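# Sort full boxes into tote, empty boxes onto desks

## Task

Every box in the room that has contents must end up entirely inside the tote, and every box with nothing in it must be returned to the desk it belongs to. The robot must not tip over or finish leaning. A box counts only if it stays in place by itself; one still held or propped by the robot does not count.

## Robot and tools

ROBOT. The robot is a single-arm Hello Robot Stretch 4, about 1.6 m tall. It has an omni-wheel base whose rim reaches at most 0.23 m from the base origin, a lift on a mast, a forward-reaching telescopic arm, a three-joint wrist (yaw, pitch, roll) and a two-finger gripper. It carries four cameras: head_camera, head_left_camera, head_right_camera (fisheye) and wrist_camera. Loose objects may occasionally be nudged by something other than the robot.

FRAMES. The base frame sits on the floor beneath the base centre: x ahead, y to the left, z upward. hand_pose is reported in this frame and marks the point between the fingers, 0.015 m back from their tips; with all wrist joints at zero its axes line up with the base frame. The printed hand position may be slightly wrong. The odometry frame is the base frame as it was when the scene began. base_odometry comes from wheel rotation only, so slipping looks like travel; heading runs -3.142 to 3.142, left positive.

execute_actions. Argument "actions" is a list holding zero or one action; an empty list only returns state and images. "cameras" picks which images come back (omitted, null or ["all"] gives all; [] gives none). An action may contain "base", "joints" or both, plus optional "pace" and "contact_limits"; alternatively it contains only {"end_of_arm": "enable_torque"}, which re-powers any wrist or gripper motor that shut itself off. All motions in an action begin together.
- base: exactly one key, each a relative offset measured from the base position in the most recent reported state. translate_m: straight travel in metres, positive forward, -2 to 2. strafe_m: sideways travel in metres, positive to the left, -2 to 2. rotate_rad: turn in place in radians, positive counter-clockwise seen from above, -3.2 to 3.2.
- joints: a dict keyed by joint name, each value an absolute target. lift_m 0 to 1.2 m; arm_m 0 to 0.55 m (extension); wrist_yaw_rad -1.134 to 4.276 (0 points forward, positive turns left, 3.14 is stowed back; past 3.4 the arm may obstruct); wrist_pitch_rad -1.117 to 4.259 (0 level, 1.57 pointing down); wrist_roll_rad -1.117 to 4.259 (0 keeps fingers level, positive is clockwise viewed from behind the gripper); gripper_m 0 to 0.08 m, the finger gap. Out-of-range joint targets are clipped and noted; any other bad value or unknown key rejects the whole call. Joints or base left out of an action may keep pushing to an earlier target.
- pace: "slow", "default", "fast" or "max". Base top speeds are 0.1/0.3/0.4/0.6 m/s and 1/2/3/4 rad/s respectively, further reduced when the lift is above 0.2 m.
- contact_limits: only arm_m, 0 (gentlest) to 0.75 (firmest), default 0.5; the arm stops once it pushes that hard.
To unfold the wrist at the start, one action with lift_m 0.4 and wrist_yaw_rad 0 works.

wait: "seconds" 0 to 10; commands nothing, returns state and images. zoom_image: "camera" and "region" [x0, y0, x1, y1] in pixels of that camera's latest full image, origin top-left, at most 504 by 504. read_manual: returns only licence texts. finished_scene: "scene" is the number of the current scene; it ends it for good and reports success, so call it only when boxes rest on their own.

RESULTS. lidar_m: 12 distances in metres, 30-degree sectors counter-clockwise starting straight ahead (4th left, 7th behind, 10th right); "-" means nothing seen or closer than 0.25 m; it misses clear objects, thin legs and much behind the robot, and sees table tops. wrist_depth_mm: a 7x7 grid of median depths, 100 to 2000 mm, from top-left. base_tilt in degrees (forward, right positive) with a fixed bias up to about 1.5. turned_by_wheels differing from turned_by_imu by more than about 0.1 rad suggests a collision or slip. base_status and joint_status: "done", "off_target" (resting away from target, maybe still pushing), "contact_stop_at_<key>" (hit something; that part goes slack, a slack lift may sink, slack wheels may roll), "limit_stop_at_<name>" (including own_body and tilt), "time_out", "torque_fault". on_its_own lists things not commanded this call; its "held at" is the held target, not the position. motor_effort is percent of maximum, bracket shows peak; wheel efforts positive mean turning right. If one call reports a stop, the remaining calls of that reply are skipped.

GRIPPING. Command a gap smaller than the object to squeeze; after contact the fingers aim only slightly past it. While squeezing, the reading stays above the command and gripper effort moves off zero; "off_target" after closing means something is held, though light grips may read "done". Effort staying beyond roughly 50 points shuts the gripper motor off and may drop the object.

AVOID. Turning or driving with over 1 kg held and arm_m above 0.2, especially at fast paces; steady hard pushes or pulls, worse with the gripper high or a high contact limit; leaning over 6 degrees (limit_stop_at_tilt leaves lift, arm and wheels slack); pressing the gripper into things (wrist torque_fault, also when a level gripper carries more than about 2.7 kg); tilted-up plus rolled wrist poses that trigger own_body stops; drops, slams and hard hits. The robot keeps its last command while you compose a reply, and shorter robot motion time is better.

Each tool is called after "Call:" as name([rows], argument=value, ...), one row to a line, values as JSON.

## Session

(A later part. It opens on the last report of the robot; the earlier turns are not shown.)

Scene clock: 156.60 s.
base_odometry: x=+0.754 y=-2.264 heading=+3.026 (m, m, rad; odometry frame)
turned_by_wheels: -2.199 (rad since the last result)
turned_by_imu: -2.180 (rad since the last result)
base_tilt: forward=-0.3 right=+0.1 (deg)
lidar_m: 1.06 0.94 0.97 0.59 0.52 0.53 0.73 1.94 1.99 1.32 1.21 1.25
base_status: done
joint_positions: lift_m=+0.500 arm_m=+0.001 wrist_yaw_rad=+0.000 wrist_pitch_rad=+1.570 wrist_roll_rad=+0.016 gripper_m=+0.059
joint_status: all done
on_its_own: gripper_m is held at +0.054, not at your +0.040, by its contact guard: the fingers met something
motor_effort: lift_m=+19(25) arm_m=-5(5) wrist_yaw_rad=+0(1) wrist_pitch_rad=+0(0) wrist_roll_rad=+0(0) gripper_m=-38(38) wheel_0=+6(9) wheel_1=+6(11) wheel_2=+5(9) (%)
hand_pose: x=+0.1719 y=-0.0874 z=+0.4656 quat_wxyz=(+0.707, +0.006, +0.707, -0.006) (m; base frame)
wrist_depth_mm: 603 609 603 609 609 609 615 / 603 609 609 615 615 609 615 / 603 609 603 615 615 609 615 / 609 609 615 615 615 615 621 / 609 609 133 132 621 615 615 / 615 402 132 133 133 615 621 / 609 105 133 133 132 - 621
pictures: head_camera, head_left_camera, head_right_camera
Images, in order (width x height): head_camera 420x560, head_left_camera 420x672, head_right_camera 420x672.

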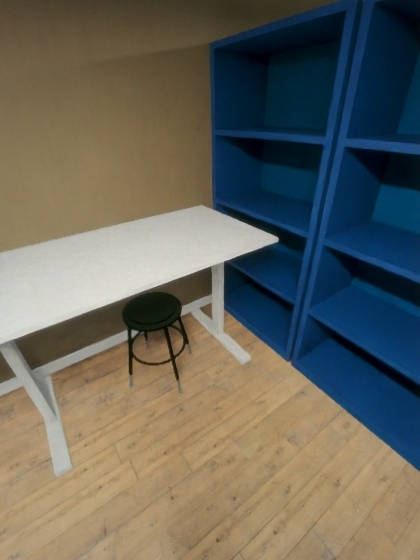

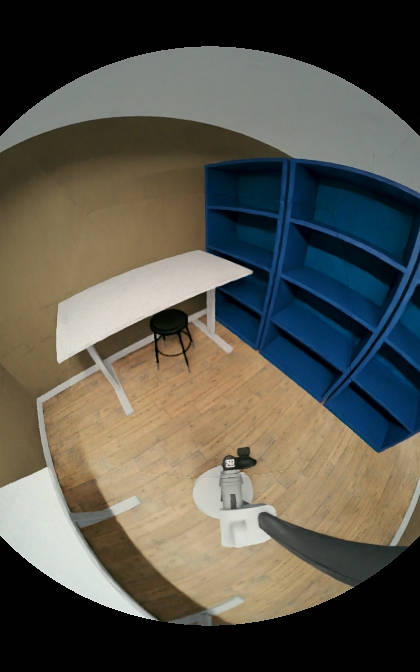

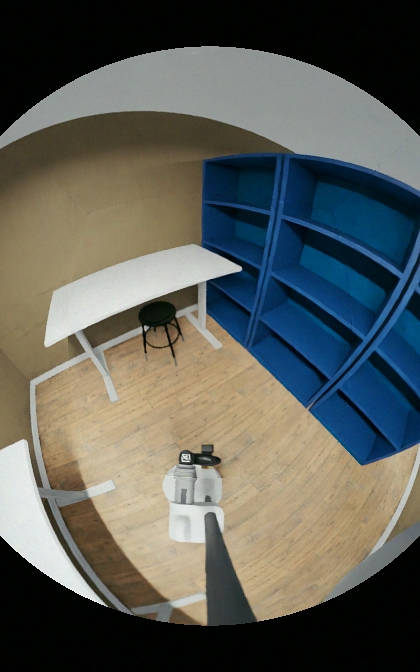

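Call:
execute_actions([
  {"base":{"rotate_rad":2.998},"joints":{"lift_m":0.19},"pace":"fast"},
], cameras=[])

Call:
execute_actions([
  {"base":{"strafe_m":0.635},"pace":"fast"},
], cameras=[])

Call:
execute_actions([
  {"base":{"translate_m":1.06},"joints":{"lift_m":0.3},"pace":"fast"},
], cameras=["head_camera"])

Scene clock: 167.13 s.
base_odometry: x=+0.754 y=-2.264 heading=-0.260 (m, m, rad; odometry frame)
turned_by_wheels: +2.997 (rad since the last result)
turned_by_imu: +2.972 (rad since the last result)
base_tilt: forward=-0.4 right=+0.1 (deg)
lidar_m: 0.62 1.13 1.95 1.41 1.21 1.23 1.12 0.95 0.95 0.61 0.53 0.52
base_status: done
joint_positions: lift_m=+0.297 arm_m=+0.001 wrist_yaw_rad=+0.000 wrist_pitch_rad=+1.570 wrist_roll_rad=+0.016 gripper_m=+0.059
joint_status: lift_m limit_stop_at_own_body (moved -0.203 of -0.310)
on_its_own: gripper_m is held at +0.054, not at your +0.040, by its contact guard: the fingers met something; lift_m is slack since a limit_stop_at_own_body (your +0.190 is given up); arm_m is slack since a limit_stop_at_own_body
motor_effort: lift_m=+21(24) arm_m=+0(5) wrist_yaw_rad=-1(4) wrist_pitch_rad=-2(1) wrist_roll_rad=+0(0) gripper_m=-39(38) wheel_0=-4(12) wheel_1=-3(13) wheel_2=-2(15) (%)
hand_pose: x=+0.1720 y=-0.0874 z=+0.2626 quat_wxyz=(+0.707, +0.006, +0.707, -0.006) (m; base frame)
wrist_depth_mm: 404 407 404 407 410 410 413 / 404 407 407 407 410 413 410 / 404 410 410 413 410 413 413 / 407 410 407 410 410 413 413 / 410 224 133 132 410 413 413 / 202 197 132 133 133 415 415 / 197 105 132 133 132 - 415
pictures: none
No camera images: the call's "cameras" was empty. Leave "cameras" out to get every camera's image.

not run: a stop came earlier in this reply.

not run: a stop came earlier in this reply.

Call:
execute_actions([
  {"base":{"strafe_m":0.635},"joints":{"lift_m":0.31,"arm_m":0.0},"pace":"fast"},
], cameras=[])

Call:
execute_actions([
  {"base":{"translate_m":1.06},"pace":"fast"},
], cameras=["head_camera"])

Scene clock: 170.83 s.
base_odometry: x=+0.917 y=-1.651 heading=-0.260 (m, m, rad; odometry frame)
turned_by_wheels: +0.000 (rad since the last result)
turned_by_imu: +0.000 (rad since the last result)
base_tilt: forward=-0.3 right=+0.2 (deg)
lidar_m: 1.19 1.50 1.50 0.88 0.76 0.76 0.91 1.40 1.42 1.13 0.97 0.96
base_status: done
joint_positions: lift_m=+0.310 arm_m=+0.001 wrist_yaw_rad=+0.000 wrist_pitch_rad=+1.570 wrist_roll_rad=+0.016 gripper_m=+0.059
joint_status: all done
on_its_own: gripper_m is held at +0.054, not at your +0.040, by its contact guard: the fingers met something
motor_effort: lift_m=+23(24) arm_m=-4(5) wrist_yaw_rad=-1(1) wrist_pitch_rad=-1(1) wrist_roll_rad=+0(0) gripper_m=-38(38) wheel_0=-4(15) wheel_1=+2(16) wheel_2=+0(1) (%)
hand_pose: x=+0.1718 y=-0.0874 z=+0.2753 quat_wxyz=(+0.707, +0.006, +0.707, -0.006) (m; base frame)
wrist_depth_mm: 418 418 418 418 421 424 421 / 418 421 418 421 421 421 424 / 418 418 421 421 421 424 424 / 418 421 424 421 424 424 424 / 421 234 133 132 424 427 427 / 213 210 132 133 134 427 430 / 211 105 133 133 133 - 427
pictures: none
No camera images: the call's "cameras" was empty. Leave "cameras" out to get every camera's image.

Scene clock: 174.77 s.
base_odometry: x=+1.942 y=-1.923 heading=-0.260 (m, m, rad; odometry frame)
turned_by_wheels: +0.001 (rad since the last result)
turned_by_imu: +0.003 (rad since the last result)
base_tilt: forward=-0.3 right=+0.2 (deg)
lidar_m: 0.51 0.77 0.77 0.89 1.65 1.49 1.76 2.17 0.50 0.29 0.28 0.57
base_status: done
joint_positions: lift_m=+0.310 arm_m=+0.001 wrist_yaw_rad=+0.000 wrist_pitch_rad=+1.570 wrist_roll_rad=+0.016 gripper_m=+0.059
joint_status: not commanded
on_its_own: gripper_m is held at +0.054, not at your +0.040, by its contact guard: the fingers met something
motor_effort: lift_m=+23(23) arm_m=-4(4) wrist_yaw_rad=-1(2) wrist_pitch_rad=+0(0) wrist_roll_rad=+0(0) gripper_m=-38(39) wheel_0=+4(11) wheel_1=+3(12) wheel_2=+1(14) (%)
hand_pose: x=+0.1719 y=-0.0874 z=+0.2753 quat_wxyz=(+0.707, +0.006, +0.707, -0.006) (m; base frame)
wrist_depth_mm: 415 418 418 421 421 421 424 / 418 418 421 421 424 424 424 / 421 421 421 421 421 421 430 / 418 421 421 424 424 424 424 / 424 232 133 132 424 427 427 / 213 211 132 132 134 427 427 / 210 105 133 133 132 - 430
pictures: head_camera
Images, in order (width x height): head_camera 420x560.

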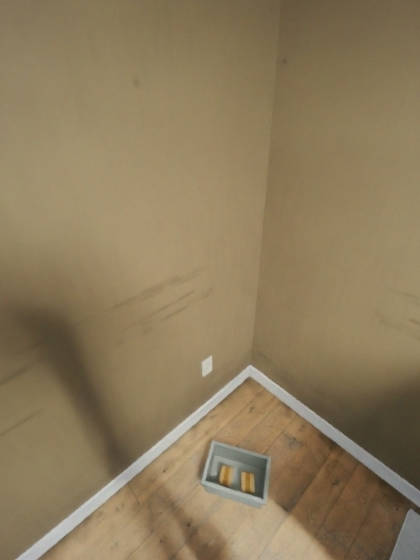

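Call:
execute_actions([
  {"joints":{"arm_m":0.49,"wrist_roll_rad":0.21}},
], cameras=["wrist_camera"])

Scene clock: 178.60 s.
base_odometry: x=+1.942 y=-1.923 heading=-0.260 (m, m, rad; odometry frame)
turned_by_wheels: +0.000 (rad since the last result)
turned_by_imu: +0.000 (rad since the last result)
base_tilt: forward=-0.3 right=+0.2 (deg)
lidar_m: 0.55 0.76 0.77 0.89 1.68 1.50 1.78 2.19 0.53 0.28 0.28 0.57
base_status: not commanded
joint_positions: lift_m=+0.310 arm_m=+0.489 wrist_yaw_rad=+0.000 wrist_pitch_rad=+1.570 wrist_roll_rad=+0.210 gripper_m=+0.059
joint_status: all done
on_its_own: gripper_m is held at +0.054, not at your +0.040, by its contact guard: the fingers met something
motor_effort: lift_m=+23(23) arm_m=+5(5) wrist_yaw_rad=-1(1) wrist_pitch_rad=+0(1) wrist_roll_rad=+0(4) gripper_m=-38(38) wheel_0=+3(4) wheel_1=+3(3) wheel_2=+1(1) (%)
hand_pose: x=+0.6602 y=-0.0874 z=+0.2753 quat_wxyz=(+0.704, +0.074, +0.703, -0.074) (m; base frame)
wrist_depth_mm: 418 418 418 418 421 418 421 / 415 415 418 418 421 418 421 / 415 379 415 345 418 418 421 / 418 349 415 421 418 347 421 / 415 357 132 132 402 342 427 / 418 334 132 132 134 362 427 / 421 105 133 133 132 - 427
pictures: wrist_camera
camera_calibration (this result's frames):
wrist_camera: T_world_to_cam=[[-0.196764, -0.980183, 0.0229004, 0.034311], [-0.979771, 0.197443, 0.03262, 0.710426], [-0.0364951, -0.0160188, -0.999205, 0.449293], [0, 0, 0, 1]] pos_world=[0.719203, -0.0994408, 0.424977]
Images, in order (width x height): wrist_camera 616x392.

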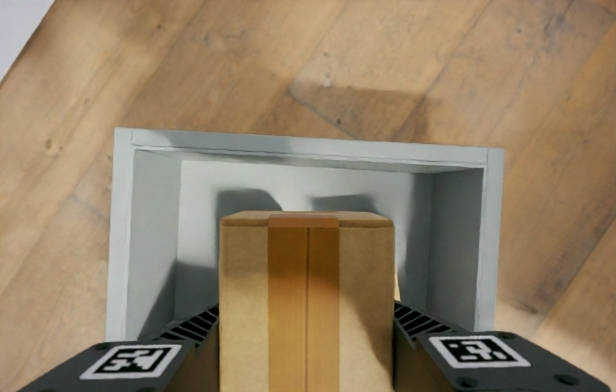

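Call:
execute_actions([
  {"base":{"strafe_m":-0.004},"joints":{"arm_m":0.47,"wrist_roll_rad":1.78}},
], cameras=[])

Call:
execute_actions([
  {"joints":{"lift_m":0.16}},
], cameras=["wrist_camera","head_camera"])

Scene clock: 181.77 s.
base_odometry: x=+1.941 y=-1.927 heading=-0.260 (m, m, rad; odometry frame)
turned_by_wheels: +0.000 (rad since the last result)
turned_by_imu: +0.000 (rad since the last result)
base_tilt: forward=-0.3 right=+0.2 (deg)
lidar_m: 0.57 0.76 0.77 0.88 1.68 1.51 1.77 2.19 0.50 0.30 0.28 0.51
base_status: done
joint_positions: lift_m=+0.310 arm_m=+0.471 wrist_yaw_rad=+0.000 wrist_pitch_rad=+1.570 wrist_roll_rad=+1.780 gripper_m=+0.059
joint_status: all done
on_its_own: gripper_m is held at +0.054, not at your +0.040, by its contact guard: the fingers met something
motor_effort: lift_m=+23(23) arm_m=-5(5) wrist_yaw_rad=-1(2) wrist_pitch_rad=+0(1) wrist_roll_rad=+1(4) gripper_m=-38(38) wheel_0=-3(10) wheel_1=+0(10) wheel_2=+0(2) (%)
hand_pose: x=+0.6418 y=-0.0874 z=+0.2753 quat_wxyz=(+0.445, +0.549, +0.445, -0.549) (m; base frame)
wrist_depth_mm: 413 413 415 413 415 415 418 / 415 415 332 322 418 421 421 / 415 415 397 413 359 418 418 / 415 418 382 366 366 418 421 / 415 421 132 132 301 424 424 / 421 424 132 133 133 421 424 / 424 104 132 133 132 - 424
pictures: none
No camera images: the call's "cameras" was empty. Leave "cameras" out to get every camera's image.

Scene clock: 183.47 s.
base_odometry: x=+1.941 y=-1.927 heading=-0.260 (m, m, rad; odometry frame)
turned_by_wheels: +0.000 (rad since the last result)
turned_by_imu: +0.000 (rad since the last result)
base_tilt: forward=-0.2 right=+0.3 (deg)
lidar_m: 0.61 0.77 0.77 0.86 1.65 1.51 1.75 2.17 0.52 0.27 0.27 0.56
base_status: not commanded
joint_positions: lift_m=+0.160 arm_m=+0.471 wrist_yaw_rad=+0.000 wrist_pitch_rad=+1.570 wrist_roll_rad=+1.780 gripper_m=+0.059
joint_status: all done
on_its_own: gripper_m is held at +0.054, not at your +0.040, by its contact guard: the fingers met something
motor_effort: lift_m=+19(21) arm_m=-5(5) wrist_yaw_rad=-1(2) wrist_pitch_rad=+1(1) wrist_roll_rad=+1(1) gripper_m=-38(38) wheel_0=-4(4) wheel_1=+0(0) wheel_2=+0(0) (%)
hand_pose: x=+0.6419 y=-0.0874 z=+0.1257 quat_wxyz=(+0.445, +0.550, +0.445, -0.549) (m; base frame)
wrist_depth_mm: 152 170 167 162 158 149 267 / 154 208 265 251 237 166 270 / 149 212 267 266 266 163 271 / 150 216 266 217 223 161 272 / 151 219 133 132 219 158 272 / 154 223 133 133 133 154 273 / 151 105 132 133 132 - 273
pictures: head_camera, wrist_camera
camera_calibration (this result's frames):
wrist_camera: T_world_to_cam=[[-0.980394, 0.195788, 0.0222581, 0.640048], [0.196459, 0.979938, 0.0335533, 0.0106117], [-0.0152422, 0.0372682, -0.999189, 0.290075], [0, 0, 0, 1]] pos_world=[0.629836, -0.146523, 0.275237]
Images, in order (width x height): head_camera 420x560, wrist_camera 616x392.

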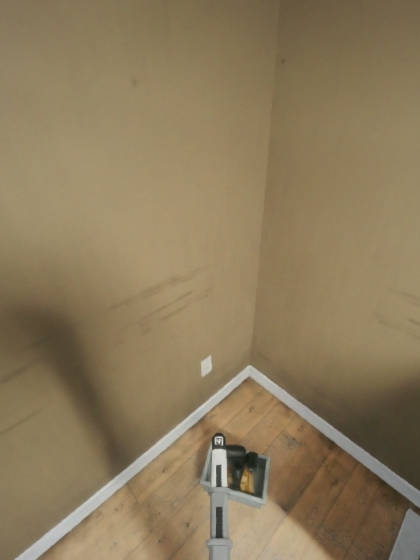

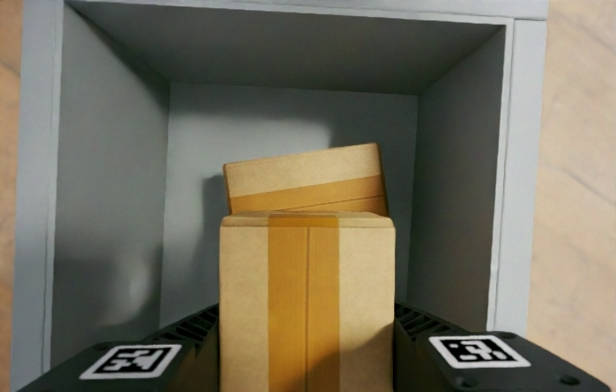

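Call:
execute_actions([
  {"joints":{"lift_m":0.123},"pace":"slow"},
], cameras=["wrist_camera"])

Scene clock: 185.70 s.
base_odometry: x=+1.941 y=-1.927 heading=-0.260 (m, m, rad; odometry frame)
turned_by_wheels: +0.000 (rad since the last result)
turned_by_imu: +0.000 (rad since the last result)
base_tilt: forward=-0.2 right=+0.2 (deg)
lidar_m: 0.59 0.76 0.77 0.88 1.66 1.48 1.78 2.16 0.53 0.29 0.27 0.55
base_status: not commanded
joint_positions: lift_m=+0.123 arm_m=+0.471 wrist_yaw_rad=+0.000 wrist_pitch_rad=+1.571 wrist_roll_rad=+1.780 gripper_m=+0.059
joint_status: all done
on_its_own: gripper_m is held at +0.054, not at your +0.040, by its contact guard: the fingers met something
motor_effort: lift_m=+16(20) arm_m=-5(5) wrist_yaw_rad=+1(1) wrist_pitch_rad=-4(3) wrist_roll_rad=+0(1) gripper_m=-38(38) wheel_0=-4(4) wheel_1=+0(0) wheel_2=+0(0) (%)
hand_pose: x=+0.6416 y=-0.0874 z=+0.0889 quat_wxyz=(+0.445, +0.549, +0.445, -0.550) (m; base frame)
wrist_depth_mm: 138 171 167 163 158 147 127 / 139 208 230 230 231 166 125 / 141 211 231 230 231 164 124 / 143 215 181 182 182 161 122 / 144 219 133 132 182 159 121 / 146 222 133 133 133 154 119 / 140 105 133 133 132 - -
pictures: wrist_camera
camera_calibration (this result's frames):
wrist_camera: T_world_to_cam=[[-0.98025, 0.196361, 0.0234964, 0.640414], [0.197074, 0.979823, 0.0333049, 0.0115224], [-0.0164825, 0.0372777, -0.999169, 0.25415], [0, 0, 0, 1]] pos_world=[0.629685, -0.146516, 0.238507]
Images, in order (width x height): wrist_camera 616x392.

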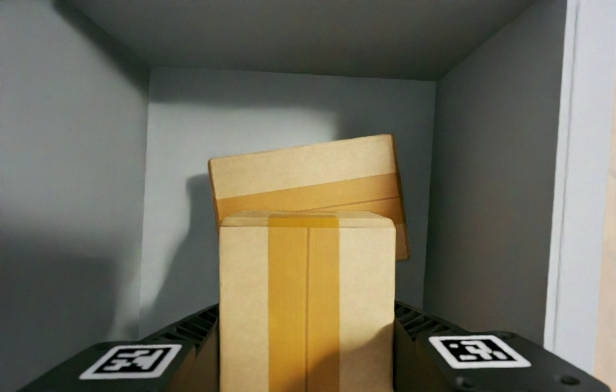

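Contact made. Release.

Call:
execute_actions([
  {"joints":{"gripper_m":0.068}},
], cameras=[])

Call:
execute_actions([
  {"joints":{"lift_m":0.4},"pace":"fast"},
], cameras=["wrist_camera","head_camera"])

Scene clock: 187.30 s.
base_odometry: x=+1.941 y=-1.927 heading=-0.260 (m, m, rad; odometry frame)
turned_by_wheels: +0.000 (rad since the last result)
turned_by_imu: +0.000 (rad since the last result)
base_tilt: forward=-0.2 right=+0.2 (deg)
lidar_m: 0.61 0.78 0.79 0.89 1.67 1.50 1.74 2.18 0.50 0.29 0.29 0.56
base_status: not commanded
joint_positions: lift_m=+0.123 arm_m=+0.471 wrist_yaw_rad=+0.000 wrist_pitch_rad=+1.570 wrist_roll_rad=+1.780 gripper_m=+0.068
joint_status: all done
motor_effort: lift_m=+18(18) arm_m=-5(5) wrist_yaw_rad=+0(0) wrist_pitch_rad=+1(4) wrist_roll_rad=-1(0) gripper_m=+2(36) wheel_0=-4(4) wheel_1=+0(0) wheel_2=+0(0) (%)
hand_pose: x=+0.6418 y=-0.0874 z=+0.0887 quat_wxyz=(+0.445, +0.550, +0.445, -0.549) (m; base frame)
wrist_depth_mm: 138 171 167 163 158 146 127 / 139 208 229 229 230 166 125 / 141 212 230 229 229 163 123 / 142 215 181 181 181 161 122 / 144 218 132 132 181 158 121 / 146 221 132 132 132 146 119 / 135 107 132 132 132 - -
pictures: none
No camera images: the call's "cameras" was empty. Leave "cameras" out to get every camera's image.

Scene clock: 189.07 s.
base_odometry: x=+1.941 y=-1.927 heading=-0.260 (m, m, rad; odometry frame)
turned_by_wheels: +0.000 (rad since the last result)
turned_by_imu: +0.000 (rad since the last result)
base_tilt: forward=-0.2 right=+0.2 (deg)
lidar_m: 0.55 0.78 0.75 0.89 1.66 1.49 1.76 2.18 0.53 0.30 0.30 0.55
base_status: not commanded
joint_positions: lift_m=+0.400 arm_m=+0.471 wrist_yaw_rad=+0.000 wrist_pitch_rad=+1.570 wrist_roll_rad=+1.780 gripper_m=+0.068
joint_status: all done
motor_effort: lift_m=+22(23) arm_m=-5(5) wrist_yaw_rad=+0(0) wrist_pitch_rad=+0(2) wrist_roll_rad=+1(0) gripper_m=+3(3) wheel_0=-3(4) wheel_1=+0(0) wheel_2=+0(0) (%)
hand_pose: x=+0.6419 y=-0.0874 z=+0.3654 quat_wxyz=(+0.445, +0.550, +0.445, -0.549) (m; base frame)
wrist_depth_mm: 504 504 504 504 504 504 508 / 508 504 508 504 508 508 508 / 504 508 492 504 504 512 512 / 508 508 508 459 512 508 508 / 512 517 512 407 517 517 512 / 512 508 508 462 402 517 517 / 512 107 154 445 149 - 517
pictures: head_camera, wrist_camera
camera_calibration (this result's frames):
wrist_camera: T_world_to_cam=[[-0.980328, 0.196092, 0.0224813, 0.634549], [0.19677, 0.979877, 0.0335087, 0.00239192], [-0.0154581, 0.0372731, -0.999186, 0.529764], [0, 0, 0, 1]] pos_world=[0.629785, -0.14652, 0.514987]
Images, in order (width x height): head_camera 420x560, wrist_camera 616x392.

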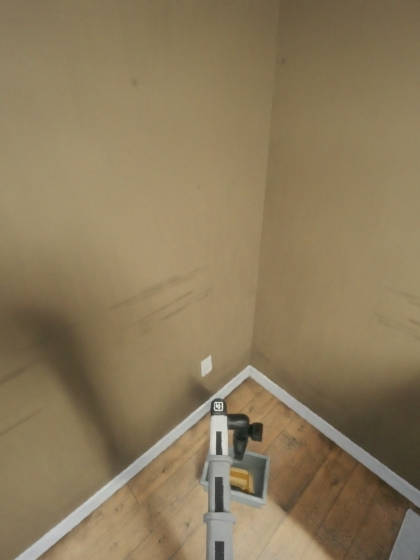

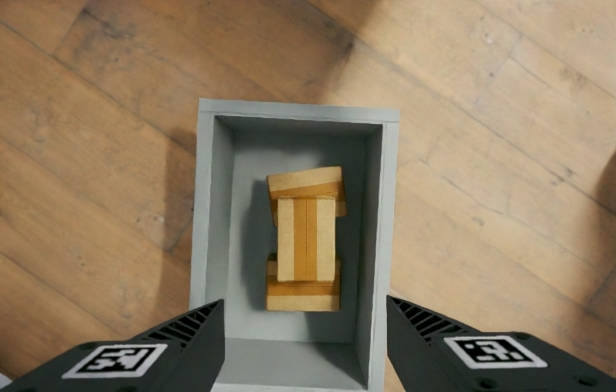

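Call:
finished_scene(scene=1)

The scene is finished: the task was done.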